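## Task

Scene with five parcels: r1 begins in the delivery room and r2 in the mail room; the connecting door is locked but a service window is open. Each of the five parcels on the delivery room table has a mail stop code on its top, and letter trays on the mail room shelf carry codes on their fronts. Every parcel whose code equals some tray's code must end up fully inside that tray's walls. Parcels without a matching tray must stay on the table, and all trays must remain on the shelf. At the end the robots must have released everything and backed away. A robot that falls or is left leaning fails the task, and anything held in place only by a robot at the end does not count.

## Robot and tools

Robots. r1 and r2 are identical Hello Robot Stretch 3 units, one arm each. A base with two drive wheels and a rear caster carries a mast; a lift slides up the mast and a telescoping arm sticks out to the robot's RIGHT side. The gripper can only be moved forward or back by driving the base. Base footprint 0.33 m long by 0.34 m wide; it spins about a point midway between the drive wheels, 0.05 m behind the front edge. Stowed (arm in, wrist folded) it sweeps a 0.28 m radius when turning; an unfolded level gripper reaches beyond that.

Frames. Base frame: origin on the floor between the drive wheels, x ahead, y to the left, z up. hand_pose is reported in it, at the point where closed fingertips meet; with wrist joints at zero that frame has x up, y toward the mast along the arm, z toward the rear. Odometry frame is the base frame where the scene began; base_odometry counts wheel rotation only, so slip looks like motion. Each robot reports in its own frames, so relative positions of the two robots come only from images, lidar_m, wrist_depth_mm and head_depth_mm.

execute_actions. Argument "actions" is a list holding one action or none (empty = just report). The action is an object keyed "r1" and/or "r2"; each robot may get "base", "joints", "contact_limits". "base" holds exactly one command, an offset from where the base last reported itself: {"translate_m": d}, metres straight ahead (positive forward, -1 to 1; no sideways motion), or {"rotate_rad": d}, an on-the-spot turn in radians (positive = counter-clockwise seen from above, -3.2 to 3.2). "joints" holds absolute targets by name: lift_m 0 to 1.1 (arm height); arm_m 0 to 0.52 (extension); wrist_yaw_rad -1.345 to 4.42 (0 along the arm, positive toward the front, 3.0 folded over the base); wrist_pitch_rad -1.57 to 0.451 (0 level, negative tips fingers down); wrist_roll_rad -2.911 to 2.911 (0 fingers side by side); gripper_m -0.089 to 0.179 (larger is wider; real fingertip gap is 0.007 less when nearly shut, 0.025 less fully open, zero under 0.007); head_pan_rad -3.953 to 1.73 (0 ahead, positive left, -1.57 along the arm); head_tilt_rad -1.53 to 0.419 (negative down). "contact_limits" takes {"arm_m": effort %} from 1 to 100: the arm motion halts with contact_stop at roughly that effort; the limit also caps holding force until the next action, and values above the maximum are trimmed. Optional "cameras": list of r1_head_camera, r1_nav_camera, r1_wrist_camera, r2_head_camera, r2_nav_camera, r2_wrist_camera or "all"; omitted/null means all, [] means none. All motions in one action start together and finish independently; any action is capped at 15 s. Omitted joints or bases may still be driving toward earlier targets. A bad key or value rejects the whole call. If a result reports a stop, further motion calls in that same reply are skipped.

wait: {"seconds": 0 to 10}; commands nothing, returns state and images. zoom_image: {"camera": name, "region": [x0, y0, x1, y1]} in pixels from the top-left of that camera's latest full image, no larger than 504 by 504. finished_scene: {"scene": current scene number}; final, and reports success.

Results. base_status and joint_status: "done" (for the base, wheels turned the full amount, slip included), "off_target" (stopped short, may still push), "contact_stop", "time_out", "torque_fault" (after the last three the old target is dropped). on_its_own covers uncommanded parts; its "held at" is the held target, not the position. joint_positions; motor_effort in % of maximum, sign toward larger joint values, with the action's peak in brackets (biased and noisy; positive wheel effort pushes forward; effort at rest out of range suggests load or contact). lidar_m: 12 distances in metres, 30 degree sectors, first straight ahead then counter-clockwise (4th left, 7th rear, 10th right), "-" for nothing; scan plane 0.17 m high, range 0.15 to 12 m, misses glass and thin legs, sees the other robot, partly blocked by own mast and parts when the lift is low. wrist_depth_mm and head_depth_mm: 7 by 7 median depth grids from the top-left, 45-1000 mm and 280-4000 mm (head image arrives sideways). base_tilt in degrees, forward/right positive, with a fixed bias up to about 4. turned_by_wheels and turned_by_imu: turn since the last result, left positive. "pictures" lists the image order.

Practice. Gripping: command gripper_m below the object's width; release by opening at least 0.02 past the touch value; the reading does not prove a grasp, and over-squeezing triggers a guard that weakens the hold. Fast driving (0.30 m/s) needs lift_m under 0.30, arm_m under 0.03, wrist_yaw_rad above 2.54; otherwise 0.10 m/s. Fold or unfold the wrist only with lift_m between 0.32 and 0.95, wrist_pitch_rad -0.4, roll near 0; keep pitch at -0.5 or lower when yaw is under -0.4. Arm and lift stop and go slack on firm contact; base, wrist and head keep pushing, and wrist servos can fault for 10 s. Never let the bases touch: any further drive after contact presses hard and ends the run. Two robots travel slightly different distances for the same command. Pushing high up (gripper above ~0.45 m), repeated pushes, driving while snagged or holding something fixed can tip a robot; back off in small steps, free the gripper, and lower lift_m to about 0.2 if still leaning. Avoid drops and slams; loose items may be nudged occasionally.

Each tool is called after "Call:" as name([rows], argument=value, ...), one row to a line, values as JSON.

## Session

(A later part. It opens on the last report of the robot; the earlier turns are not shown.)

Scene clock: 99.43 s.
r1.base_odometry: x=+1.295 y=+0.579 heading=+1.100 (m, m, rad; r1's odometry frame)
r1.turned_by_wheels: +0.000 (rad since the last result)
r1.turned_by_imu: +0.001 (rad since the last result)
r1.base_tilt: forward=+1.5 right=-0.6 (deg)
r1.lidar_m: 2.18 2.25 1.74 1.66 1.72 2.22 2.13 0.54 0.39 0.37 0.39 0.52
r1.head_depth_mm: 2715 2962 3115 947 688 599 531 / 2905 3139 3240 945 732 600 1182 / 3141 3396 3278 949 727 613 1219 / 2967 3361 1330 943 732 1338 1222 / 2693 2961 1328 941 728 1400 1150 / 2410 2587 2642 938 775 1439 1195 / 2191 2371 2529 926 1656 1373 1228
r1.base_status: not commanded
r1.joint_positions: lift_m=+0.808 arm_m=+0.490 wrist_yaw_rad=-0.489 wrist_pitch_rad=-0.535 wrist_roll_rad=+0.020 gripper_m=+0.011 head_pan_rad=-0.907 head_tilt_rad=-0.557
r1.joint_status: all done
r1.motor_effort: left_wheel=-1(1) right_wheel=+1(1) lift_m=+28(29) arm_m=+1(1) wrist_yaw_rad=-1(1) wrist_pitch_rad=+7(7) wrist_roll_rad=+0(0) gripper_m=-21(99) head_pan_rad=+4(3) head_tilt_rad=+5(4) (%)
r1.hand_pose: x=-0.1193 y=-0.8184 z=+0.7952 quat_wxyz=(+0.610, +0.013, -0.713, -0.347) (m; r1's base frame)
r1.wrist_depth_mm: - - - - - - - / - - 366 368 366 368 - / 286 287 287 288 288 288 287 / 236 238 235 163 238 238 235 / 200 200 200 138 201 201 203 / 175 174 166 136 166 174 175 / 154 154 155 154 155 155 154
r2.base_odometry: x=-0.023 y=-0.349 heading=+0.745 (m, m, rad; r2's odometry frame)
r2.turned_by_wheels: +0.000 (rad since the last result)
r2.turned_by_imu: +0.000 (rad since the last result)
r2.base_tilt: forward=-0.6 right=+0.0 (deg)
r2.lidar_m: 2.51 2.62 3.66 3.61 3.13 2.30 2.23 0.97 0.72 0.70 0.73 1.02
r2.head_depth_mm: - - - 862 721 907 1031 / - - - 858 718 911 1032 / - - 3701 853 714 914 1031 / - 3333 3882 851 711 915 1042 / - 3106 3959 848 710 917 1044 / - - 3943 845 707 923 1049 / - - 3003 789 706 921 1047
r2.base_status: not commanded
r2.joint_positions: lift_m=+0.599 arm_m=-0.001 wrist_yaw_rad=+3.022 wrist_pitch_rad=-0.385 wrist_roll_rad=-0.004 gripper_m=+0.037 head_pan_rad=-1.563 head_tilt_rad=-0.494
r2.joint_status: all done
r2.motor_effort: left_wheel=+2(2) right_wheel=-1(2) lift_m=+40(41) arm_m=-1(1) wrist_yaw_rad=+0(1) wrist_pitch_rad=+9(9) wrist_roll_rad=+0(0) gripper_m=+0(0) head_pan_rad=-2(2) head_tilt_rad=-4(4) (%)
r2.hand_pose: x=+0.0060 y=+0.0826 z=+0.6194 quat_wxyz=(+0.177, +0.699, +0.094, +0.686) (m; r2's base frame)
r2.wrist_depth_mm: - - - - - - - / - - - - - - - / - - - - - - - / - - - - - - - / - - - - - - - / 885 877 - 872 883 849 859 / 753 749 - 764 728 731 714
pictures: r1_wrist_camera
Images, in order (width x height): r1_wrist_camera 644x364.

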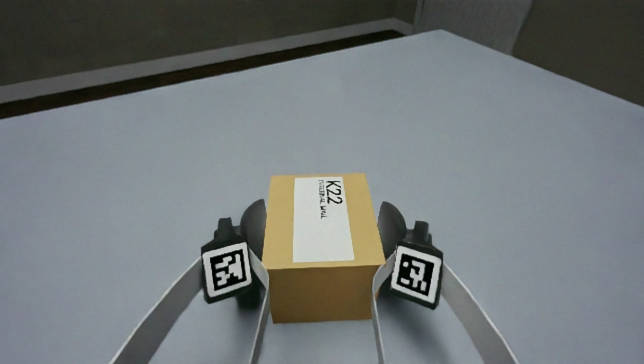

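Call:
execute_actions([
  {"r1": {"joints": {"lift_m": 0.9}}, "r2": {"joints": {"lift_m": 0.7}}},
], cameras=["r1_wrist_camera"])

Call:
execute_actions([
  {"r1": {"base": {"rotate_rad": 0.1}, "joints": {"lift_m": 0.97}}, "r2": {"joints": {"lift_m": 0.77}}},
], cameras=[])

Call:
execute_actions([
  {"r1": {"base": {"translate_m": -1.0}, "joints": {"lift_m": 1.02, "head_pan_rad": -2.5, "head_tilt_rad": -0.3}}, "r2": {"joints": {"lift_m": 0.94, "wrist_pitch_rad": -0.4}}},
], cameras=["r1_wrist_camera", "r1_head_camera", "r1_nav_camera"])

Scene clock: 112.93 s.
r1.base_odometry: x=+1.295 y=+0.579 heading=+1.100 (m, m, rad; r1's odometry frame)
r1.turned_by_wheels: +0.000 (rad since the last result)
r1.turned_by_imu: +0.001 (rad since the last result)
r1.base_tilt: forward=+1.5 right=-0.5 (deg)
r1.lidar_m: 2.18 2.26 1.73 1.66 1.72 2.21 2.13 0.54 0.39 0.37 0.39 0.52
r1.head_depth_mm: 2722 2996 3082 950 689 599 531 / 2913 3162 3263 951 734 599 1181 / 3117 3443 3252 946 729 614 1228 / 2981 3256 1319 939 732 1349 1228 / 2699 2973 1314 937 727 1418 1148 / 2402 2634 2639 938 776 1449 1197 / 2198 2355 2522 920 1655 1379 1223
r1.base_status: not commanded
r1.joint_positions: lift_m=+0.900 arm_m=+0.490 wrist_yaw_rad=-0.489 wrist_pitch_rad=-0.539 wrist_roll_rad=+0.020 gripper_m=+0.011 head_pan_rad=-0.907 head_tilt_rad=-0.557
r1.joint_status: all done
r1.motor_effort: left_wheel=-1(1) right_wheel=+1(1) lift_m=+28(29) arm_m=+1(2) wrist_yaw_rad=+0(0) wrist_pitch_rad=+9(9) wrist_roll_rad=+0(0) gripper_m=-21(21) head_pan_rad=+2(4) head_tilt_rad=+4(4) (%)
r1.hand_pose: x=-0.1191 y=-0.8179 z=+0.8864 quat_wxyz=(+0.609, +0.014, -0.713, -0.348) (m; r1's base frame)
r1.wrist_depth_mm: - - - - - - - / - - - - - - - / - - - 444 450 473 - / - 368 366 163 371 366 381 / 314 313 316 138 314 312 314 / 273 273 258 136 260 275 275 / 241 243 243 236 242 241 243
r2.base_odometry: x=-0.023 y=-0.349 heading=+0.745 (m, m, rad; r2's odometry frame)
r2.turned_by_wheels: +0.000 (rad since the last result)
r2.turned_by_imu: +0.000 (rad since the last result)
r2.base_tilt: forward=-0.6 right=+0.0 (deg)
r2.lidar_m: 2.51 2.61 3.66 3.60 3.12 2.30 2.23 0.97 0.72 0.70 0.73 1.02
r2.head_depth_mm: - - - 863 719 906 1026 / - - - 860 717 908 1029 / - - 3711 852 715 915 1036 / - 3170 3913 851 712 915 1040 / - 2978 3938 850 711 916 1047 / - - 3867 846 708 919 1048 / - - 3032 786 705 924 1050
r2.base_status: not commanded
r2.joint_positions: lift_m=+0.699 arm_m=-0.001 wrist_yaw_rad=+3.022 wrist_pitch_rad=-0.385 wrist_roll_rad=-0.004 gripper_m=+0.037 head_pan_rad=-1.563 head_tilt_rad=-0.494
r2.joint_status: all done
r2.motor_effort: left_wheel=+1(1) right_wheel=-1(1) lift_m=+40(41) arm_m=-1(1) wrist_yaw_rad=+0(0) wrist_pitch_rad=+9(9) wrist_roll_rad=+1(0) gripper_m=+1(0) head_pan_rad=-2(2) head_tilt_rad=-4(4) (%)
r2.hand_pose: x=+0.0060 y=+0.0826 z=+0.7194 quat_wxyz=(+0.177, +0.699, +0.094, +0.686) (m; r2's base frame)
r2.wrist_depth_mm: - - - - - - - / - - - - - - - / - - - - - - - / - - - - - - - / - - - - - - - / - - - 989 - - - / 852 836 - 819 846 849 856
pictures: r1_wrist_camera
Images, in order (width x height): r1_wrist_camera 644x364.

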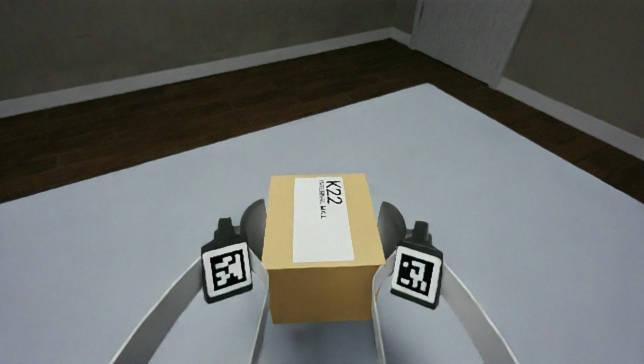

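Scene clock: 114.40 s.
r1.base_odometry: x=+1.295 y=+0.579 heading=+1.200 (m, m, rad; r1's odometry frame)
r1.turned_by_wheels: +0.100 (rad since the last result)
r1.turned_by_imu: +0.101 (rad since the last result)
r1.base_tilt: forward=+1.5 right=-0.6 (deg)
r1.lidar_m: 2.18 2.19 1.69 1.66 1.77 2.16 2.13 0.49 0.38 0.37 0.40 0.58
r1.head_depth_mm: 2895 3086 3220 949 713 598 542 / 3096 3361 3227 950 735 599 1198 / 2960 3360 1335 942 732 632 1227 / 2638 2955 1331 944 732 1403 1179 / 2411 2673 1327 941 777 1440 1169 / 2209 2387 2562 935 1645 1372 1220 / 2049 2247 2384 973 1351 1398 1215
r1.base_status: done
r1.joint_positions: lift_m=+0.970 arm_m=+0.490 wrist_yaw_rad=-0.489 wrist_pitch_rad=-0.539 wrist_roll_rad=+0.020 gripper_m=+0.011 head_pan_rad=-0.907 head_tilt_rad=-0.557
r1.joint_status: all done
r1.motor_effort: left_wheel=-1(11) right_wheel=+1(5) lift_m=+28(28) arm_m=+1(1) wrist_yaw_rad=+0(0) wrist_pitch_rad=+10(9) wrist_roll_rad=+0(0) gripper_m=-21(21) head_pan_rad=+3(3) head_tilt_rad=+3(4) (%)
r1.hand_pose: x=-0.1190 y=-0.8178 z=+0.9562 quat_wxyz=(+0.609, +0.015, -0.713, -0.348) (m; r1's base frame)
r1.wrist_depth_mm: - - - - - - - / - - - - - - - / - - - - - - - / - - - 162 474 475 - / 407 400 402 138 401 401 403 / 348 349 332 136 330 347 349 / 310 307 307 301 310 307 311
r2.base_odometry: x=-0.023 y=-0.349 heading=+0.745 (m, m, rad; r2's odometry frame)
r2.turned_by_wheels: +0.000 (rad since the last result)
r2.turned_by_imu: +0.000 (rad since the last result)
r2.base_tilt: forward=-0.5 right=+0.0 (deg)
r2.lidar_m: 2.51 2.63 3.63 3.59 3.12 2.30 2.23 0.97 0.72 0.70 0.73 1.01
r2.head_depth_mm: - - - 859 719 907 1025 / - - - 856 716 911 1035 / - - 3731 854 714 913 1036 / - 3155 3956 851 713 916 1037 / - 3621 3931 846 711 922 1043 / - - 3883 844 708 921 1048 / - - 3021 787 709 926 1049
r2.base_status: not commanded
r2.joint_positions: lift_m=+0.769 arm_m=-0.001 wrist_yaw_rad=+3.022 wrist_pitch_rad=-0.385 wrist_roll_rad=-0.004 gripper_m=+0.037 head_pan_rad=-1.563 head_tilt_rad=-0.494
r2.joint_status: all done
r2.motor_effort: left_wheel=+1(1) right_wheel=-1(2) lift_m=+40(41) arm_m=-1(1) wrist_yaw_rad=-1(1) wrist_pitch_rad=+9(9) wrist_roll_rad=+0(0) gripper_m=+1(1) head_pan_rad=-2(3) head_tilt_rad=-4(4) (%)
r2.hand_pose: x=+0.0060 y=+0.0826 z=+0.7894 quat_wxyz=(+0.177, +0.699, +0.094, +0.686) (m; r2's base frame)
r2.wrist_depth_mm: - - - - - - - / - - - - - - - / - - - - - - - / - - - - - - - / - - - - - - - / - - - - - - - / 890 925 - 896 930 902 894
pictures: none
No camera images: the call's "cameras" was empty. Leave "cameras" out to get every camera's image.

Scene clock: 125.37 s.
r1.base_odometry: x=+0.932 y=-0.353 heading=+1.200 (m, m, rad; r1's odometry frame)
r1.turned_by_wheels: +0.000 (rad since the last result)
r1.turned_by_imu: +0.003 (rad since the last result)
r1.base_tilt: forward=+1.6 right=-0.6 (deg)
r1.lidar_m: 1.64 2.29 1.77 1.74 1.50 1.15 1.13 1.20 1.75 3.00 1.06 0.59
r1.head_depth_mm: - - 1989 1196 1272 - - / - - - 1328 1372 - - / - - - 1450 1512 - - / 1388 1475 1596 1581 - - - / 1455 1569 1678 1809 - - - / 1621 1743 1898 2047 - - 1357 / 1798 1956 2164 2340 - - 1358
r1.base_status: done
r1.joint_positions: lift_m=+1.020 arm_m=+0.490 wrist_yaw_rad=-0.489 wrist_pitch_rad=-0.539 wrist_roll_rad=+0.020 gripper_m=+0.011 head_pan_rad=-2.493 head_tilt_rad=-0.310
r1.joint_status: all done
r1.motor_effort: left_wheel=-1(7) right_wheel=+2(2) lift_m=+28(29) arm_m=+1(1) wrist_yaw_rad=+0(0) wrist_pitch_rad=+10(10) wrist_roll_rad=+0(0) gripper_m=-21(22) head_pan_rad=-3(46) head_tilt_rad=+6(31) (%)
r1.hand_pose: x=-0.1190 y=-0.8178 z=+1.0062 quat_wxyz=(+0.609, +0.015, -0.713, -0.348) (m; r1's base frame)
r1.wrist_depth_mm: - - - - - - 920 / - - - - - - 945 / - - - - - - 997 / - - - 162 - - - / - - - 138 - - - / - - - 136 - - - / - - - - - - -
r2.base_odometry: x=-0.023 y=-0.349 heading=+0.745 (m, m, rad; r2's odometry frame)
r2.turned_by_wheels: +0.000 (rad since the last result)
r2.turned_by_imu: +0.000 (rad since the last result)
r2.base_tilt: forward=-0.5 right=+0.1 (deg)
r2.lidar_m: 2.51 2.63 3.64 3.60 3.11 2.30 2.23 0.97 0.72 0.70 0.73 1.02
r2.head_depth_mm: - - - 863 717 878 - / - - - 856 714 910 - / - - 3677 853 715 913 - / - 2745 3967 850 712 916 - / - 3128 3998 851 710 916 - / - - 3887 846 709 918 1008 / - - 3389 787 709 923 1051
r2.base_status: not commanded
r2.joint_positions: lift_m=+0.939 arm_m=-0.001 wrist_yaw_rad=+3.022 wrist_pitch_rad=-0.413 wrist_roll_rad=-0.004 gripper_m=+0.037 head_pan_rad=-1.563 head_tilt_rad=-0.494
r2.joint_status: all done
r2.motor_effort: left_wheel=+2(2) right_wheel=-1(2) lift_m=+40(41) arm_m=-1(1) wrist_yaw_rad=-1(1) wrist_pitch_rad=+8(8) wrist_roll_rad=+1(0) gripper_m=+1(0) head_pan_rad=-2(3) head_tilt_rad=-4(4) (%)
r2.hand_pose: x=+0.0056 y=+0.0792 z=+0.9531 quat_wxyz=(+0.186, +0.698, +0.104, +0.684) (m; r2's base frame)
r2.wrist_depth_mm: - - - - - - - / - - - - - - - / - - - - - - - / - - - - - - - / - - - - - - - / - - - - - - - / - - - - - - -
pictures: r1_head_camera (sideways: a quarter turn clockwise sets it upright), r1_nav_camera (sideways: a quarter turn counterclockwise sets it upright), r1_wrist_camera
Images, in order (width x height): r1_head_camera 896x504, r1_nav_camera 672x504, r1_wrist_camera 644x364.

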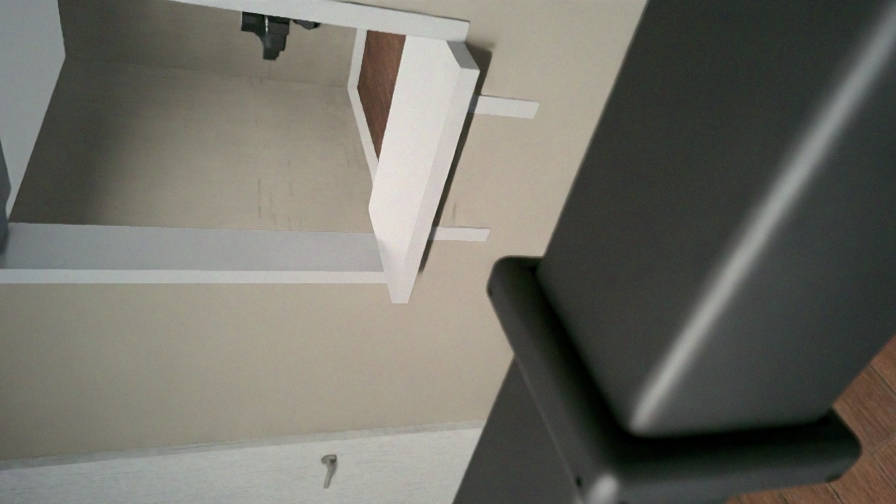

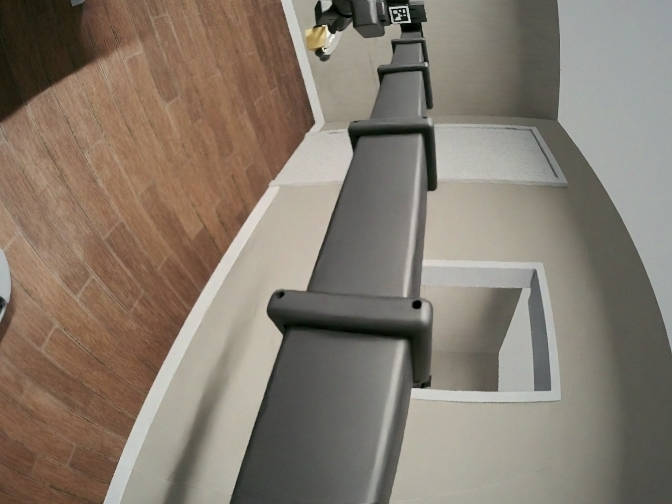

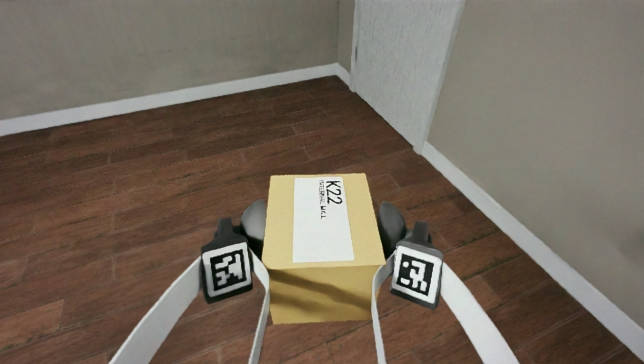

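Call:
execute_actions([
  {"r1": {"base": {"translate_m": -0.64}, "joints": {"arm_m": 0.52, "wrist_yaw_rad": -1.07, "head_pan_rad": -2.1, "head_tilt_rad": -0.4}}, "r2": {"joints": {"wrist_yaw_rad": 0.0, "gripper_m": 0.12}}},
], cameras=["r1_wrist_camera", "r1_head_camera", "r2_wrist_camera"])

Scene clock: 135.87 s.
r1.base_odometry: x=+0.700 y=-0.949 heading=+1.199 (m, m, rad; r1's odometry frame)
r1.turned_by_wheels: +0.000 (rad since the last result)
r1.turned_by_imu: +0.003 (rad since the last result)
r1.base_tilt: forward=+1.5 right=-0.6 (deg)
r1.lidar_m: 1.36 2.36 1.83 1.48 0.65 0.50 0.49 0.53 0.77 2.66 3.15 1.18
r1.head_depth_mm: 3234 3536 3863 3340 - - 854 / 3044 3296 3610 1085 - - 996 / 1027 1120 3393 - - 1253 1222 / 1007 1078 1161 - 1481 1488 1342 / 1258 1372 1477 - 1895 1658 1345 / 1648 1851 - 2466 2145 1641 1337 / 2397 2621 - 2863 2117 1639 1344
r1.base_status: done
r1.joint_positions: lift_m=+1.020 arm_m=+0.520 wrist_yaw_rad=-1.068 wrist_pitch_rad=-0.539 wrist_roll_rad=+0.020 gripper_m=+0.011 head_pan_rad=-2.107 head_tilt_rad=-0.395
r1.joint_status: all done
r1.motor_effort: left_wheel=-1(7) right_wheel=+2(2) lift_m=+28(28) arm_m=+2(2) wrist_yaw_rad=-1(3) wrist_pitch_rad=+9(9) wrist_roll_rad=+0(0) gripper_m=-21(21) head_pan_rad=+3(25) head_tilt_rad=-3(16) (%)
r1.hand_pose: x=-0.2033 y=-0.7645 z=+1.0062 quat_wxyz=(+0.484, -0.189, -0.687, -0.508) (m; r1's base frame)
r1.wrist_depth_mm: - 795 606 573 - - - / - 921 685 535 531 534 - / - - 791 464 416 421 418 / - - 975 162 561 357 344 / - - - 138 587 519 324 / - - - 136 791 587 481 / - - - - 877 637 540
r2.base_odometry: x=-0.023 y=-0.349 heading=+0.745 (m, m, rad; r2's odometry frame)
r2.turned_by_wheels: +0.000 (rad since the last result)
r2.turned_by_imu: +0.000 (rad since the last result)
r2.base_tilt: forward=-0.5 right=+0.0 (deg)
r2.lidar_m: 2.50 2.61 3.62 3.60 3.13 2.29 2.23 0.98 0.72 0.70 0.73 1.02
r2.head_depth_mm: - - - 858 719 877 - / - - - 857 717 878 - / - - 3490 855 714 - - / - 1199 3935 852 712 882 - / - 2764 3900 849 712 901 1047 / - - 3929 844 708 924 1050 / - - 3405 788 706 921 1047
r2.base_status: not commanded
r2.joint_positions: lift_m=+0.939 arm_m=-0.001 wrist_yaw_rad=+0.004 wrist_pitch_rad=-0.413 wrist_roll_rad=-0.004 gripper_m=+0.120 head_pan_rad=-1.563 head_tilt_rad=-0.494
r2.joint_status: all done
r2.motor_effort: left_wheel=+1(2) right_wheel=-2(1) lift_m=+40(40) arm_m=-1(1) wrist_yaw_rad=-4(4) wrist_pitch_rad=+8(8) wrist_roll_rad=+0(0) gripper_m=+1(82) head_pan_rad=-3(2) head_tilt_rad=-4(4) (%)
r2.hand_pose: x=-0.0207 y=-0.3692 z=+0.9531 quat_wxyz=(+0.694, +0.147, -0.690, -0.144) (m; r2's base frame)
r2.wrist_depth_mm: 387 497 - - - 506 405 / 425 490 620 601 613 510 438 / 460 416 415 414 403 399 473 / 507 514 514 539 537 541 551 / 577 574 600 584 599 600 628 / 643 639 675 663 677 666 715 / 737 768 763 796 791 818 813
pictures: r1_head_camera (sideways: a quarter turn clockwise sets it upright), r1_wrist_camera, r2_wrist_camera
Images, in order (width x height): r1_head_camera 896x504, r1_wrist_camera 644x364, r2_wrist_camera 644x364.

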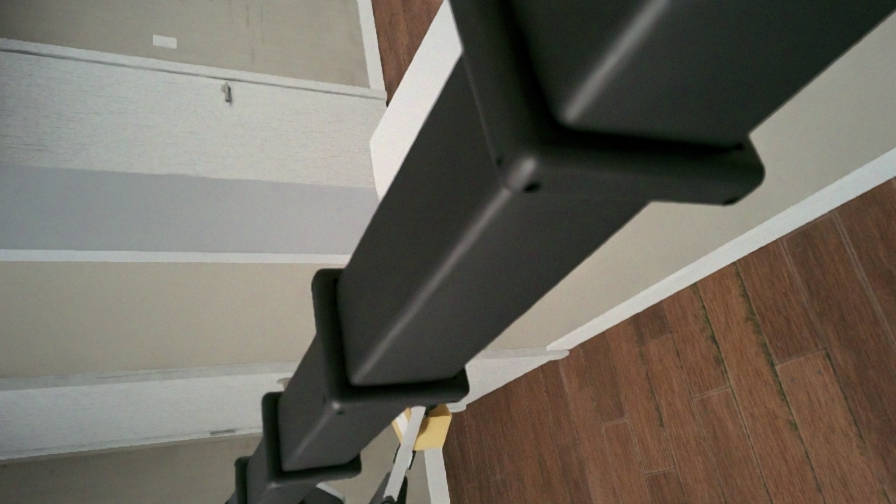

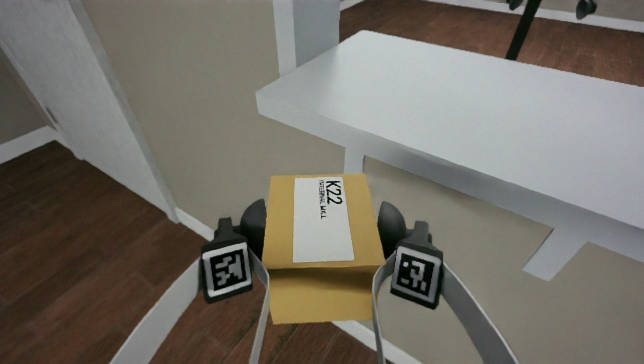

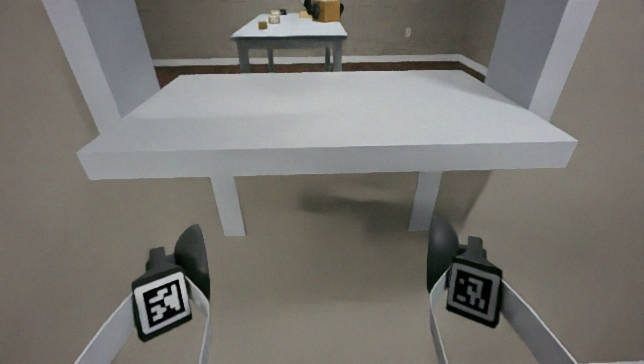

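Call:
execute_actions([
  {"r1": {"base": {"rotate_rad": -0.58}, "joints": {"head_pan_rad": -1.4, "head_tilt_rad": -0.4}}, "r2": {"joints": {"lift_m": 1.03, "wrist_pitch_rad": -0.52}}},
], cameras=["r1_wrist_camera", "r1_head_camera", "r2_wrist_camera", "r2_head_camera"])

Scene clock: 139.27 s.
r1.base_odometry: x=+0.700 y=-0.949 heading=+0.620 (m, m, rad; r1's odometry frame)
r1.turned_by_wheels: -0.580 (rad since the last result)
r1.turned_by_imu: -0.582 (rad since the last result)
r1.base_tilt: forward=+1.5 right=-0.6 (deg)
r1.lidar_m: 1.19 1.18 2.49 1.86 1.76 0.69 0.51 0.49 0.51 0.72 2.04 3.08
r1.head_depth_mm: 2949 3119 - 900 701 867 911 / 980 1063 - 955 994 1076 1135 / 1055 1104 1172 1079 1324 1404 1315 / 1376 1468 1571 1694 1865 1647 1353 / 1872 2087 2326 2593 2130 1654 1350 / 2520 2682 2878 3018 2112 1654 1349 / 2456 2600 2808 2978 2123 1647 1340
r1.base_status: done
r1.joint_positions: lift_m=+1.020 arm_m=+0.520 wrist_yaw_rad=-1.069 wrist_pitch_rad=-0.540 wrist_roll_rad=+0.020 gripper_m=+0.011 head_pan_rad=-1.407 head_tilt_rad=-0.395
r1.joint_status: all done
r1.motor_effort: left_wheel=+3(9) right_wheel=-1(6) lift_m=+28(28) arm_m=+1(1) wrist_yaw_rad=-1(1) wrist_pitch_rad=+9(10) wrist_roll_rad=+0(0) gripper_m=-21(22) head_pan_rad=+3(38) head_tilt_rad=-4(3) (%)
r1.hand_pose: x=-0.2033 y=-0.7644 z=+1.0062 quat_wxyz=(+0.484, -0.190, -0.687, -0.508) (m; r1's base frame)
r1.wrist_depth_mm: - - - - - - 141 / - - - - - - 140 / - - - - - 210 140 / 340 343 342 163 355 209 140 / 289 289 288 138 292 209 140 / 254 253 239 136 241 208 139 / 223 223 224 219 225 194 140
r2.base_odometry: x=-0.023 y=-0.349 heading=+0.745 (m, m, rad; r2's odometry frame)
r2.turned_by_wheels: +0.000 (rad since the last result)
r2.turned_by_imu: +0.000 (rad since the last result)
r2.base_tilt: forward=-0.6 right=+0.0 (deg)
r2.lidar_m: 2.50 2.62 3.63 3.60 3.13 2.29 2.24 0.97 0.72 0.70 0.73 1.02
r2.head_depth_mm: - - - 903 - - - / - - - 927 - - - / - - 3744 904 - - - / - 3629 3951 893 - - - / - 2754 3449 847 697 937 1042 / - 876 3435 843 708 921 1048 / - - 3424 790 705 925 1050
r2.base_status: not commanded
r2.joint_positions: lift_m=+1.029 arm_m=-0.001 wrist_yaw_rad=+0.003 wrist_pitch_rad=-0.531 wrist_roll_rad=-0.004 gripper_m=+0.120 head_pan_rad=-1.563 head_tilt_rad=-0.494
r2.joint_status: all done
r2.motor_effort: left_wheel=+1(1) right_wheel=-1(2) lift_m=+40(41) arm_m=-1(0) wrist_yaw_rad=-4(4) wrist_pitch_rad=+7(8) wrist_roll_rad=+0(0) gripper_m=+1(1) head_pan_rad=-3(2) head_tilt_rad=-3(4) (%)
r2.hand_pose: x=-0.0209 y=-0.3529 z=+1.0174 quat_wxyz=(+0.684, +0.187, -0.680, -0.185) (m; r2's base frame)
r2.wrist_depth_mm: 391 496 - - - 509 418 / 445 488 641 624 613 501 464 / 491 476 476 465 467 470 518 / 554 423 420 436 568 599 604 / 646 652 633 667 666 685 684 / 748 753 811 810 829 790 878 / 933 - - - - - -
pictures: r1_head_camera (sideways: a quarter turn clockwise sets it upright), r1_wrist_camera, r2_head_camera (sideways: a quarter turn clockwise sets it upright), r2_wrist_camera
Images, in order (width x height): r1_head_camera 896x504, r1_wrist_camera 644x364, r2_head_camera 896x504, r2_wrist_camera 644x364.

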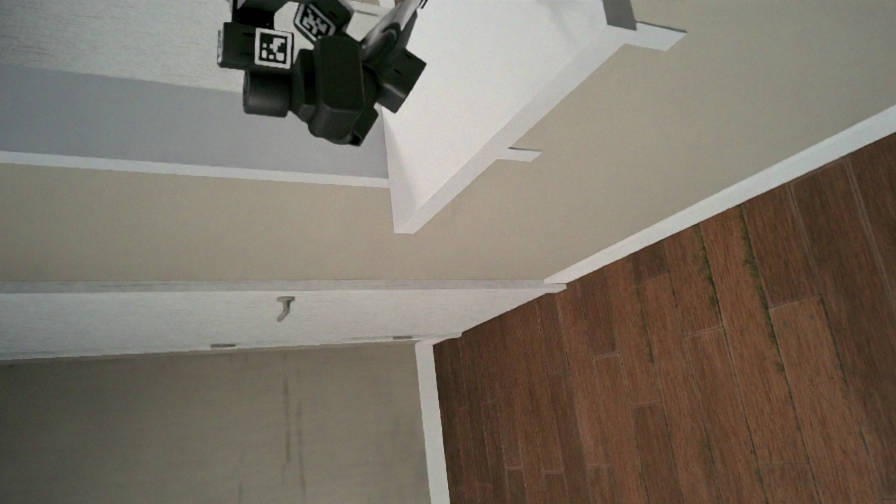

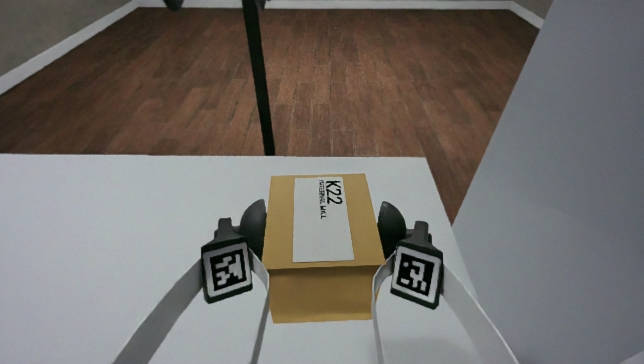

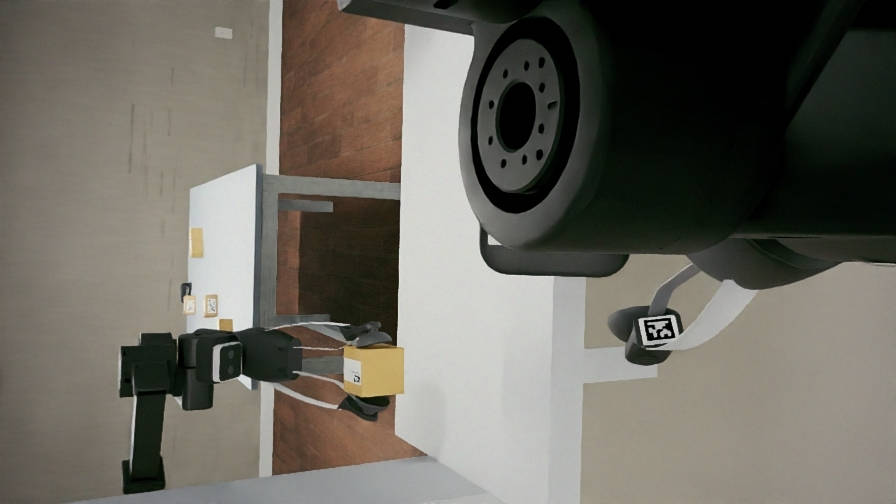

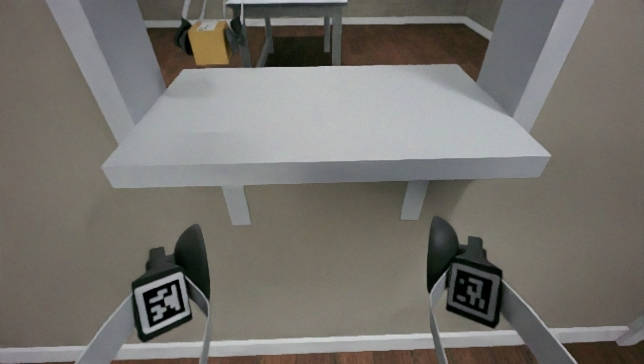

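Call:
execute_actions([
  {"r1": {"joints": {"lift_m": 0.949}}, "r2": {"base": {"translate_m": 0.17}}},
], cameras=["r1_wrist_camera", "r2_wrist_camera", "r2_head_camera"])

Scene clock: 143.70 s.
r1.base_odometry: x=+0.700 y=-0.949 heading=+0.620 (m, m, rad; r1's odometry frame)
r1.turned_by_wheels: +0.000 (rad since the last result)
r1.turned_by_imu: +0.001 (rad since the last result)
r1.base_tilt: forward=+1.5 right=-0.5 (deg)
r1.lidar_m: 1.19 1.18 2.49 1.85 1.76 0.68 0.51 0.49 0.52 0.72 2.04 3.08
r1.head_depth_mm: 2918 3190 3354 853 701 872 912 / 981 1071 1156 848 1000 1074 1137 / 1051 1108 1173 1082 1322 1409 1320 / 1373 1461 1570 1709 1851 1653 1348 / 1881 2061 2324 2588 2118 1655 1350 / 2534 2705 2895 3028 2143 1644 1343 / 2424 2584 2789 2955 2132 1645 1337
r1.base_status: not commanded
r1.joint_positions: lift_m=+0.949 arm_m=+0.520 wrist_yaw_rad=-1.069 wrist_pitch_rad=-0.540 wrist_roll_rad=+0.020 gripper_m=+0.011 head_pan_rad=-1.407 head_tilt_rad=-0.395
r1.joint_status: all done
r1.motor_effort: left_wheel=+3(2) right_wheel=-1(1) lift_m=+22(24) arm_m=+1(1) wrist_yaw_rad=+0(0) wrist_pitch_rad=+9(10) wrist_roll_rad=+0(0) gripper_m=-21(22) head_pan_rad=+4(3) head_tilt_rad=-3(3) (%)
r1.hand_pose: x=-0.2033 y=-0.7644 z=+0.9355 quat_wxyz=(+0.484, -0.190, -0.687, -0.508) (m; r1's base frame)
r1.wrist_depth_mm: - - - - - - 141 / - - - - - - 140 / 288 289 292 290 289 210 140 / 238 239 239 163 240 210 140 / 202 203 203 139 204 196 140 / 177 177 168 136 169 178 140 / 156 156 156 156 156 157 140
r2.base_odometry: x=+0.102 y=-0.234 heading=+0.745 (m, m, rad; r2's odometry frame)
r2.turned_by_wheels: +0.000 (rad since the last result)
r2.turned_by_imu: +0.002 (rad since the last result)
r2.base_tilt: forward=-0.5 right=+0.0 (deg)
r2.lidar_m: 2.34 2.44 3.42 3.60 3.35 2.47 2.40 0.98 0.73 0.70 0.74 1.02
r2.head_depth_mm: - - - 908 - - - / - - - 928 - - - / - 3639 3505 856 - - - / - 3454 3454 821 - - - / - 874 794 774 711 942 1050 / 576 626 683 749 826 927 1053 / 583 629 684 752 830 933 1055
r2.base_status: done
r2.joint_positions: lift_m=+1.029 arm_m=-0.001 wrist_yaw_rad=+0.003 wrist_pitch_rad=-0.531 wrist_roll_rad=-0.004 gripper_m=+0.120 head_pan_rad=-1.563 head_tilt_rad=-0.494
r2.joint_status: not commanded
r2.motor_effort: left_wheel=+1(9) right_wheel=-2(1) lift_m=+40(40) arm_m=+0(1) wrist_yaw_rad=-4(3) wrist_pitch_rad=+7(7) wrist_roll_rad=+0(0) gripper_m=+1(0) head_pan_rad=-3(2) head_tilt_rad=-4(4) (%)
r2.hand_pose: x=-0.0209 y=-0.3529 z=+1.0174 quat_wxyz=(+0.684, +0.187, -0.680, -0.185) (m; r2's base frame)
r2.wrist_depth_mm: 405 397 426 - - - 521 / 444 454 459 552 629 635 524 / 498 495 490 468 471 466 465 / 556 571 566 581 584 584 607 / 648 634 662 681 682 687 713 / 742 763 787 781 791 817 843 / 952 - - - - - -
pictures: r1_wrist_camera, r2_head_camera (sideways: a quarter turn clockwise sets it upright), r2_wrist_camera
Images, in order (width x height): r1_wrist_camera 644x364, r2_head_camera 896x504, r2_wrist_camera 644x364.

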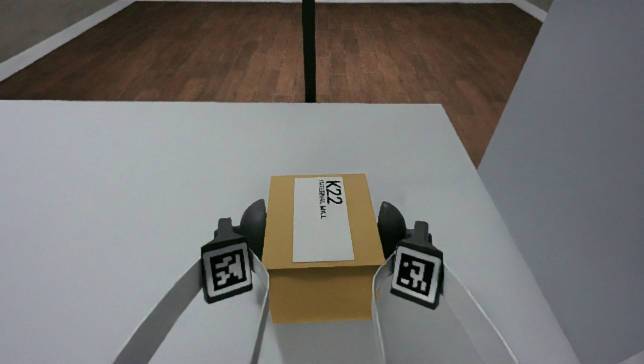

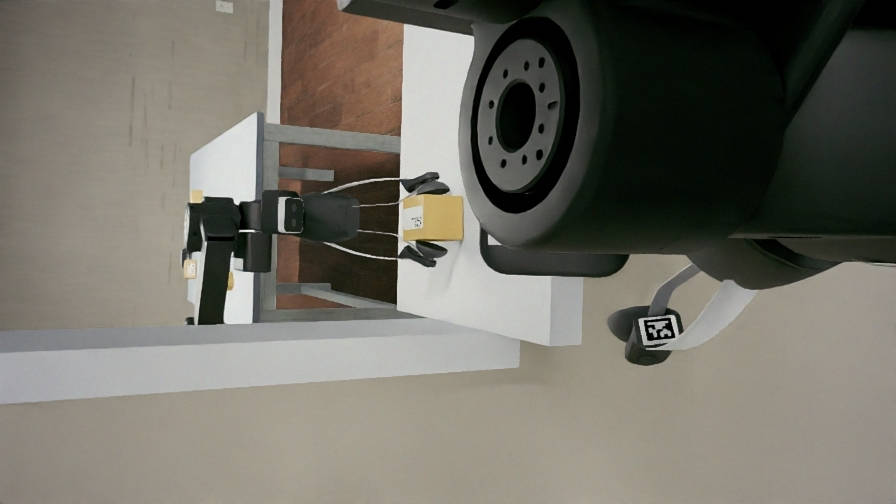

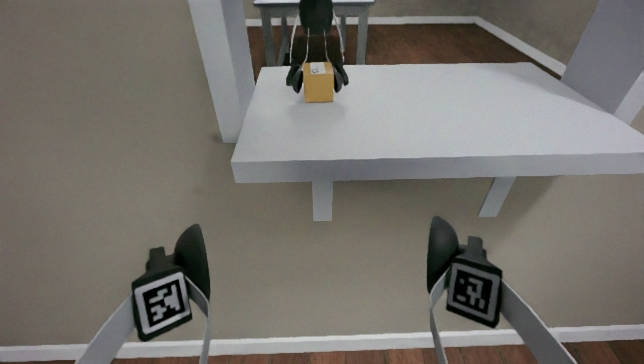

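Call:
execute_actions([
  {"r1": {"joints": {"gripper_m": 0.095}}, "r2": {"joints": {"arm_m": 0.12}}},
], cameras=["r1_wrist_camera"])

Call:
execute_actions([
  {"r1": {"joints": {"lift_m": 1.03}}, "r2": {"joints": {"arm_m": 0.2}}},
], cameras=["r1_wrist_camera", "r2_wrist_camera"])

Scene clock: 147.60 s.
r1.base_odometry: x=+0.700 y=-0.949 heading=+0.620 (m, m, rad; r1's odometry frame)
r1.turned_by_wheels: +0.000 (rad since the last result)
r1.turned_by_imu: +0.001 (rad since the last result)
r1.base_tilt: forward=+1.5 right=-0.6 (deg)
r1.lidar_m: 1.19 1.18 2.48 1.85 1.76 0.68 0.51 0.49 0.52 0.72 2.04 3.09
r1.head_depth_mm: 2917 3187 3382 852 699 872 911 / 979 1075 1150 851 998 1077 1137 / 1050 1108 1175 1083 1327 1396 1319 / 1374 1465 1583 1700 1864 1656 1351 / 1891 2086 2332 2565 2140 1640 1346 / 2489 2702 2904 3036 2147 1641 1352 / 2436 2590 2813 2943 2122 1645 1345
r1.base_status: not commanded
r1.joint_positions: lift_m=+0.949 arm_m=+0.520 wrist_yaw_rad=-1.069 wrist_pitch_rad=-0.540 wrist_roll_rad=+0.020 gripper_m=+0.095 head_pan_rad=-1.407 head_tilt_rad=-0.395
r1.joint_status: all done
r1.motor_effort: left_wheel=+3(3) right_wheel=-1(1) lift_m=+23(22) arm_m=+2(1) wrist_yaw_rad=+0(1) wrist_pitch_rad=+10(9) wrist_roll_rad=+0(0) gripper_m=+0(87) head_pan_rad=+4(3) head_tilt_rad=-3(4) (%)
r1.hand_pose: x=-0.2033 y=-0.7644 z=+0.9355 quat_wxyz=(+0.484, -0.190, -0.687, -0.508) (m; r1's base frame)
r1.wrist_depth_mm: - - - - - - 141 / - - - - - - 141 / 291 291 288 292 290 210 140 / 239 239 240 166 241 209 140 / 204 204 199 141 204 196 140 / 177 177 172 135 168 177 140 / 157 156 156 155 157 157 140
r2.base_odometry: x=+0.102 y=-0.234 heading=+0.745 (m, m, rad; r2's odometry frame)
r2.turned_by_wheels: +0.000 (rad since the last result)
r2.turned_by_imu: +0.000 (rad since the last result)
r2.base_tilt: forward=-0.6 right=+0.0 (deg)
r2.lidar_m: 2.34 2.44 3.40 3.60 3.34 2.48 2.40 0.98 0.72 0.70 0.74 1.02
r2.head_depth_mm: - - - - - 911 1031 / - - - - - 913 1040 / - 3687 2422 - - 920 1039 / - 3497 3926 811 836 921 1047 / - 873 796 774 840 927 1049 / 577 628 681 747 828 927 1056 / 582 631 686 752 835 928 1057
r2.base_status: not commanded
r2.joint_positions: lift_m=+1.029 arm_m=+0.120 wrist_yaw_rad=+0.002 wrist_pitch_rad=-0.532 wrist_roll_rad=-0.004 gripper_m=+0.120 head_pan_rad=-1.563 head_tilt_rad=-0.494
r2.joint_status: all done
r2.motor_effort: left_wheel=+1(1) right_wheel=-2(2) lift_m=+40(40) arm_m=+2(1) wrist_yaw_rad=-3(3) wrist_pitch_rad=+7(7) wrist_roll_rad=+1(0) gripper_m=+1(1) head_pan_rad=-3(2) head_tilt_rad=-4(4) (%)
r2.hand_pose: x=-0.0211 y=-0.4733 z=+1.0173 quat_wxyz=(+0.684, +0.187, -0.680, -0.185) (m; r2's base frame)
r2.wrist_depth_mm: 297 299 412 - - - - / 324 330 409 - - - - / 365 371 403 440 461 464 462 / 408 420 394 379 375 376 372 / 479 487 340 335 336 340 347 / 576 563 589 588 619 596 622 / 700 750 730 764 750 794 803
pictures: r1_wrist_camera
Images, in order (width x height): r1_wrist_camera 644x364.

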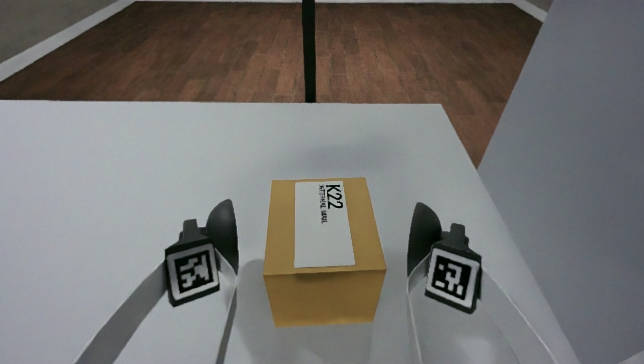

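Scene clock: 149.40 s.
r1.base_odometry: x=+0.700 y=-0.949 heading=+0.620 (m, m, rad; r1's odometry frame)
r1.turned_by_wheels: +0.000 (rad since the last result)
r1.turned_by_imu: +0.000 (rad since the last result)
r1.base_tilt: forward=+1.5 right=-0.6 (deg)
r1.lidar_m: 1.19 1.18 2.48 1.85 1.76 0.69 0.51 0.49 0.52 0.72 2.04 3.09
r1.head_depth_mm: 2893 3101 - 900 699 874 913 / 979 1069 1132 952 997 1075 1138 / 1050 1108 1165 1077 1322 1412 1321 / 1362 1463 1590 1719 1838 1655 1346 / 1886 2095 2329 2575 2139 1645 1342 / 2495 2643 2891 2977 2129 1636 1347 / 2435 2612 2834 2953 2148 1634 1340
r1.base_status: not commanded
r1.joint_positions: lift_m=+1.030 arm_m=+0.520 wrist_yaw_rad=-1.069 wrist_pitch_rad=-0.539 wrist_roll_rad=+0.020 gripper_m=+0.095 head_pan_rad=-1.407 head_tilt_rad=-0.395
r1.joint_status: all done
r1.motor_effort: left_wheel=+3(3) right_wheel=-1(1) lift_m=+28(29) arm_m=+1(1) wrist_yaw_rad=-1(0) wrist_pitch_rad=+9(10) wrist_roll_rad=+0(0) gripper_m=+0(1) head_pan_rad=+4(4) head_tilt_rad=-3(3) (%)
r1.hand_pose: x=-0.2033 y=-0.7644 z=+1.0163 quat_wxyz=(+0.484, -0.190, -0.687, -0.508) (m; r1's base frame)
r1.wrist_depth_mm: - - - - - - 141 / - - - - - - 141 / - - - - - 210 140 / 359 354 352 360 372 209 140 / 303 303 309 305 304 209 139 / 263 265 258 216 259 195 140 / 234 233 235 191 235 225 140
r2.base_odometry: x=+0.102 y=-0.234 heading=+0.745 (m, m, rad; r2's odometry frame)
r2.turned_by_wheels: +0.000 (rad since the last result)
r2.turned_by_imu: +0.000 (rad since the last result)
r2.base_tilt: forward=-0.6 right=+0.0 (deg)
r2.lidar_m: 2.33 2.45 3.41 3.58 3.34 2.47 2.40 0.97 0.73 0.70 0.74 1.02
r2.head_depth_mm: - - - 783 721 911 1032 / - - - - 716 919 1031 / - 3174 - - 831 919 1042 / - 878 2448 920 830 921 1044 / - 834 798 760 803 923 1053 / 576 627 681 749 831 924 1047 / 583 630 684 754 831 935 1058
r2.base_status: not commanded
r2.joint_positions: lift_m=+1.029 arm_m=+0.200 wrist_yaw_rad=+0.002 wrist_pitch_rad=-0.532 wrist_roll_rad=-0.004 gripper_m=+0.120 head_pan_rad=-1.563 head_tilt_rad=-0.494
r2.joint_status: all done
r2.motor_effort: left_wheel=+1(1) right_wheel=-2(1) lift_m=+40(40) arm_m=+3(1) wrist_yaw_rad=-3(2) wrist_pitch_rad=+7(7) wrist_roll_rad=+1(1) gripper_m=+1(1) head_pan_rad=-2(3) head_tilt_rad=-4(4) (%)
r2.hand_pose: x=-0.0211 y=-0.5533 z=+1.0173 quat_wxyz=(+0.684, +0.187, -0.680, -0.185) (m; r2's base frame)
r2.wrist_depth_mm: 227 223 - - - - - / 250 247 347 - - - - / 277 283 393 445 466 469 463 / 316 318 350 375 373 377 372 / 366 368 322 314 315 312 312 / 437 434 270 274 279 279 278 / 534 573 558 569 566 625 611
pictures: r1_wrist_camera, r2_wrist_camera
Images, in order (width x height): r1_wrist_camera 644x364, r2_wrist_camera 644x364.

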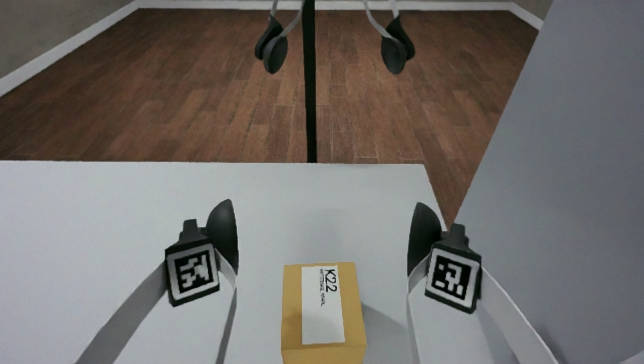

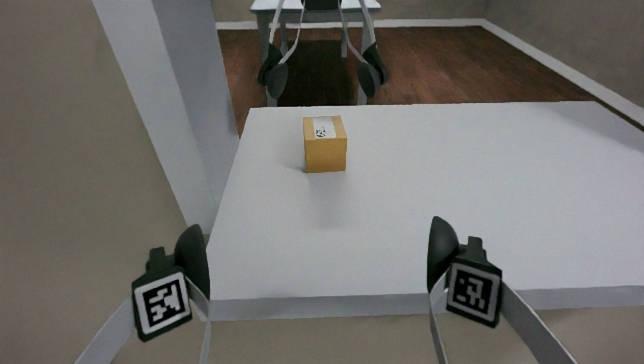

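Call:
execute_actions([
  {"r1": {"base": {"rotate_rad": 0.58}}, "r2": {"base": {"translate_m": -0.015}, "joints": {"gripper_m": 0.11}}},
], cameras=["r2_wrist_camera"])

Scene clock: 154.87 s.
r1.base_odometry: x=+0.700 y=-0.949 heading=+1.199 (m, m, rad; r1's odometry frame)
r1.turned_by_wheels: +0.580 (rad since the last result)
r1.turned_by_imu: +0.584 (rad since the last result)
r1.base_tilt: forward=+1.6 right=-0.6 (deg)
r1.lidar_m: 1.36 2.36 1.82 1.49 0.65 0.50 0.49 0.53 0.77 2.66 3.14 1.18
r1.head_depth_mm: 2435 2567 - 2962 2180 1662 1353 / 2459 2654 2913 3035 2169 1658 1354 / 2524 2789 2983 3027 2158 1660 1350 / 2615 2826 3071 3015 2139 1658 1356 / 2694 2917 3173 3021 2119 1637 1345 / 2754 3006 3275 3039 2157 1643 1335 / 2865 3084 3354 2967 2103 1642 1346
r1.base_status: done
r1.joint_positions: lift_m=+1.030 arm_m=+0.520 wrist_yaw_rad=-1.069 wrist_pitch_rad=-0.539 wrist_roll_rad=+0.020 gripper_m=+0.095 head_pan_rad=-1.407 head_tilt_rad=-0.395
r1.joint_status: not commanded
r1.motor_effort: left_wheel=-1(8) right_wheel=+1(6) lift_m=+28(28) arm_m=+1(1) wrist_yaw_rad=-1(1) wrist_pitch_rad=+9(9) wrist_roll_rad=+0(0) gripper_m=+0(0) head_pan_rad=+3(3) head_tilt_rad=-3(3) (%)
r1.hand_pose: x=-0.2035 y=-0.7645 z=+1.0164 quat_wxyz=(+0.484, -0.190, -0.687, -0.508) (m; r1's base frame)
r1.wrist_depth_mm: - 773 605 570 - - - / - 907 683 551 551 563 - / - - 816 475 435 436 412 / - - 945 701 542 371 359 / - - - 855 695 516 325 / - - - - 799 553 482 / - - - - 886 707 532
r2.base_odometry: x=+0.091 y=-0.244 heading=+0.745 (m, m, rad; r2's odometry frame)
r2.turned_by_wheels: +0.000 (rad since the last result)
r2.turned_by_imu: +0.000 (rad since the last result)
r2.base_tilt: forward=-0.6 right=+0.1 (deg)
r2.lidar_m: 2.36 2.46 3.43 3.59 3.34 2.45 2.38 0.98 0.72 0.70 0.74 1.02
r2.head_depth_mm: - - 3925 783 718 912 1028 / - - - - 715 914 1034 / - 1209 - - 832 917 1038 / - 3489 3932 895 831 920 1046 / - 3608 2462 809 710 924 1050 / 580 622 676 747 827 929 1053 / 582 629 684 750 832 929 1054
r2.base_status: done
r2.joint_positions: lift_m=+1.029 arm_m=+0.200 wrist_yaw_rad=+0.002 wrist_pitch_rad=-0.532 wrist_roll_rad=-0.004 gripper_m=+0.110 head_pan_rad=-1.563 head_tilt_rad=-0.494
r2.joint_status: all done
r2.motor_effort: left_wheel=+2(5) right_wheel=-1(4) lift_m=+40(41) arm_m=+3(2) wrist_yaw_rad=-3(2) wrist_pitch_rad=+7(7) wrist_roll_rad=+0(1) gripper_m=+1(51) head_pan_rad=-2(3) head_tilt_rad=-4(4) (%)
r2.hand_pose: x=-0.0211 y=-0.5533 z=+1.0173 quat_wxyz=(+0.684, +0.187, -0.680, -0.185) (m; r2's base frame)
r2.wrist_depth_mm: 224 227 - - - - - / 250 247 - - - - - / 278 280 427 443 469 461 467 / 320 323 368 374 372 374 370 / 368 366 324 314 316 315 313 / 436 445 273 277 280 275 279 / 542 564 550 571 566 598 594
pictures: r2_wrist_camera
Images, in order (width x height): r2_wrist_camera 644x364.

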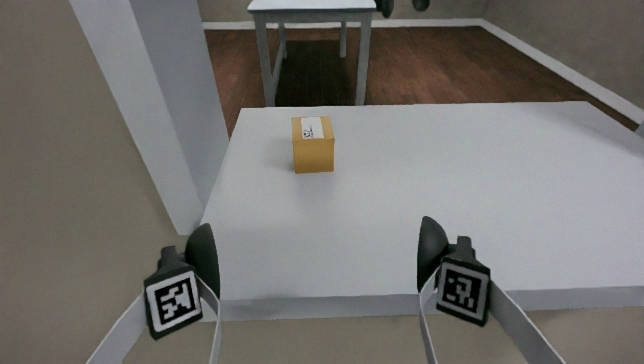

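Call:
execute_actions([
  {"r1": {"base": {"translate_m": 0.28}, "joints": {"arm_m": 0.3, "wrist_yaw_rad": -0.2}}, "r2": {"joints": {"arm_m": 0.43}}},
], cameras=["r2_wrist_camera"])

Scene clock: 161.10 s.
r1.base_odometry: x=+0.802 y=-0.688 heading=+1.199 (m, m, rad; r1's odometry frame)
r1.turned_by_wheels: +0.000 (rad since the last result)
r1.turned_by_imu: +0.002 (rad since the last result)
r1.base_tilt: forward=+1.5 right=-0.6 (deg)
r1.lidar_m: 1.49 2.34 1.80 1.77 1.02 0.79 0.77 0.82 1.20 2.98 1.26 0.92
r1.head_depth_mm: 2456 2639 - - 2156 1672 1359 / 2533 2720 2924 - 2131 1659 1354 / 2552 2778 2996 3066 2142 1670 1348 / 2636 2826 3120 3023 2130 1646 1348 / 2701 2961 3233 3002 2150 1654 1342 / 2813 3042 3265 2979 2141 1651 1346 / 2845 3159 3394 2980 2121 1654 1336
r1.base_status: done
r1.joint_positions: lift_m=+1.030 arm_m=+0.300 wrist_yaw_rad=-0.201 wrist_pitch_rad=-0.539 wrist_roll_rad=+0.020 gripper_m=+0.095 head_pan_rad=-1.407 head_tilt_rad=-0.395
r1.joint_status: all done
r1.motor_effort: left_wheel=-1(2) right_wheel=+1(4) lift_m=+28(28) arm_m=-3(3) wrist_yaw_rad=+1(4) wrist_pitch_rad=+9(9) wrist_roll_rad=+0(0) gripper_m=+0(0) head_pan_rad=+4(3) head_tilt_rad=-3(3) (%)
r1.hand_pose: x=-0.0630 y=-0.6486 z=+1.0164 quat_wxyz=(+0.653, +0.117, -0.703, -0.257) (m; r1's base frame)
r1.wrist_depth_mm: - - - - - - 769 / - - - - - - 795 / - - - - - - 810 / - - - - - - 820 / - - - - - - 824 / - - - - - - 830 / - - - - - - 851
r2.base_odometry: x=+0.091 y=-0.244 heading=+0.745 (m, m, rad; r2's odometry frame)
r2.turned_by_wheels: +0.000 (rad since the last result)
r2.turned_by_imu: +0.000 (rad since the last result)
r2.base_tilt: forward=-0.5 right=+0.0 (deg)
r2.lidar_m: 2.35 2.46 3.41 3.58 3.31 2.46 2.39 0.97 0.72 0.70 0.74 1.03
r2.head_depth_mm: - - 3720 860 718 910 1034 / - - 3963 857 717 913 1038 / - - - 855 714 917 1041 / - 2727 - 811 711 922 1042 / - 2432 2448 808 707 923 1052 / 580 623 676 749 829 926 1055 / 583 628 686 751 832 930 1061
r2.base_status: not commanded
r2.joint_positions: lift_m=+1.029 arm_m=+0.430 wrist_yaw_rad=+0.002 wrist_pitch_rad=-0.532 wrist_roll_rad=-0.004 gripper_m=+0.110 head_pan_rad=-1.563 head_tilt_rad=-0.494
r2.joint_status: all done
r2.motor_effort: left_wheel=+2(2) right_wheel=-2(1) lift_m=+40(40) arm_m=+3(4) wrist_yaw_rad=-2(2) wrist_pitch_rad=+7(7) wrist_roll_rad=+0(1) gripper_m=+0(1) head_pan_rad=-2(3) head_tilt_rad=-4(3) (%)
r2.hand_pose: x=-0.0211 y=-0.7833 z=+1.0173 quat_wxyz=(+0.684, +0.187, -0.680, -0.185) (m; r2's base frame)
r2.wrist_depth_mm: - - - - - - - / 148 - - - - - - / 147 - - - - - - / 146 - - - - - - / 146 207 326 313 317 312 312 / 145 184 269 224 270 274 270 / 144 207 236 198 236 236 237
pictures: r2_wrist_camera
Images, in order (width x height): r2_wrist_camera 644x364.

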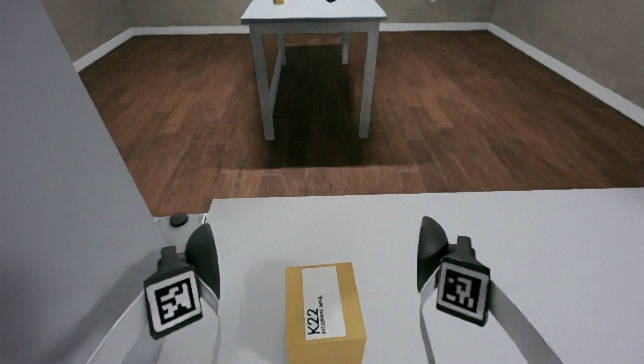

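Call:
execute_actions([
  {"r1": {"base": {"translate_m": 0.12}, "joints": {"arm_m": 0.22}}, "r2": {"joints": {"arm_m": 0.445, "lift_m": 0.953}}},
], cameras=["r2_wrist_camera"])

Scene clock: 164.50 s.
r1.base_odometry: x=+0.845 y=-0.576 heading=+1.199 (m, m, rad; r1's odometry frame)
r1.turned_by_wheels: +0.000 (rad since the last result)
r1.turned_by_imu: +0.001 (rad since the last result)
r1.base_tilt: forward=+1.5 right=-0.6 (deg)
r1.lidar_m: 1.54 2.31 1.79 1.76 1.18 0.91 0.89 0.95 1.39 2.98 1.18 0.81
r1.head_depth_mm: 2463 2620 - - 2105 1678 1369 / 2533 2681 2942 - 2096 1655 1358 / 2577 2789 2980 3037 2137 1660 1353 / 2656 2866 3096 3009 2141 1661 1341 / 2729 2973 3204 3039 2130 1646 1346 / 2817 3040 3373 3014 2125 1634 1340 / 2900 3157 3367 2990 2045 1495 1340
r1.base_status: done
r1.joint_positions: lift_m=+1.030 arm_m=+0.220 wrist_yaw_rad=-0.201 wrist_pitch_rad=-0.539 wrist_roll_rad=+0.020 gripper_m=+0.095 head_pan_rad=-1.407 head_tilt_rad=-0.395
r1.joint_status: all done
r1.motor_effort: left_wheel=-1(3) right_wheel=+1(3) lift_m=+28(28) arm_m=-2(2) wrist_yaw_rad=+1(1) wrist_pitch_rad=+9(9) wrist_roll_rad=+0(0) gripper_m=+0(0) head_pan_rad=+4(2) head_tilt_rad=-3(3) (%)
r1.hand_pose: x=-0.0630 y=-0.5686 z=+1.0164 quat_wxyz=(+0.653, +0.117, -0.703, -0.257) (m; r1's base frame)
r1.wrist_depth_mm: - - - - - - 879 / - - - - - - 925 / - - - - - - 948 / - - - - - - 940 / - - - - - - 941 / - - - - - - 971 / - - - - - - 987
r2.base_odometry: x=+0.091 y=-0.244 heading=+0.745 (m, m, rad; r2's odometry frame)
r2.turned_by_wheels: +0.000 (rad since the last result)
r2.turned_by_imu: +0.000 (rad since the last result)
r2.base_tilt: forward=-0.6 right=+0.1 (deg)
r2.lidar_m: 2.35 2.46 3.43 3.59 3.33 2.45 2.39 0.98 0.72 0.70 0.73 1.02
r2.head_depth_mm: - - - - 775 912 1032 / - - - 838 717 914 1033 / - - - 812 713 917 1039 / - 3656 3718 807 711 925 1041 / - 1569 2478 809 711 925 1045 / 580 621 676 749 828 929 1050 / 582 629 686 751 831 931 1056
r2.base_status: not commanded
r2.joint_positions: lift_m=+0.954 arm_m=+0.445 wrist_yaw_rad=+0.002 wrist_pitch_rad=-0.532 wrist_roll_rad=-0.004 gripper_m=+0.110 head_pan_rad=-1.563 head_tilt_rad=-0.494
r2.joint_status: all done
r2.motor_effort: left_wheel=+2(2) right_wheel=-1(1) lift_m=+12(35) arm_m=+3(3) wrist_yaw_rad=-3(2) wrist_pitch_rad=+7(7) wrist_roll_rad=+1(0) gripper_m=+1(1) head_pan_rad=-2(2) head_tilt_rad=-4(4) (%)
r2.hand_pose: x=-0.0211 y=-0.7983 z=+0.9417 quat_wxyz=(+0.684, +0.187, -0.680, -0.185) (m; r2's base frame)
r2.wrist_depth_mm: - - - - - - - / 914 - - - - - - / 147 - - - - - - / 146 - 263 263 261 261 260 / 146 204 219 155 221 218 218 / 144 178 188 134 183 190 188 / 144 163 165 149 162 164 164
pictures: r2_wrist_camera
Images, in order (width x height): r2_wrist_camera 644x364.

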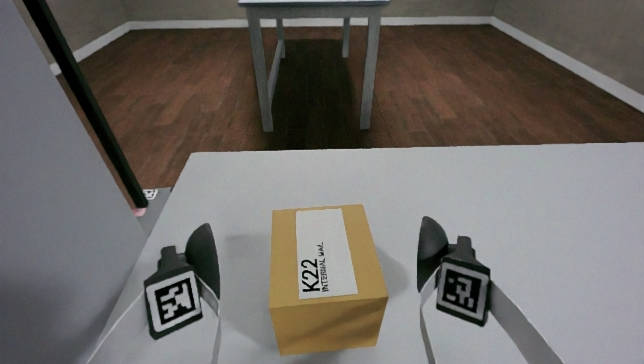

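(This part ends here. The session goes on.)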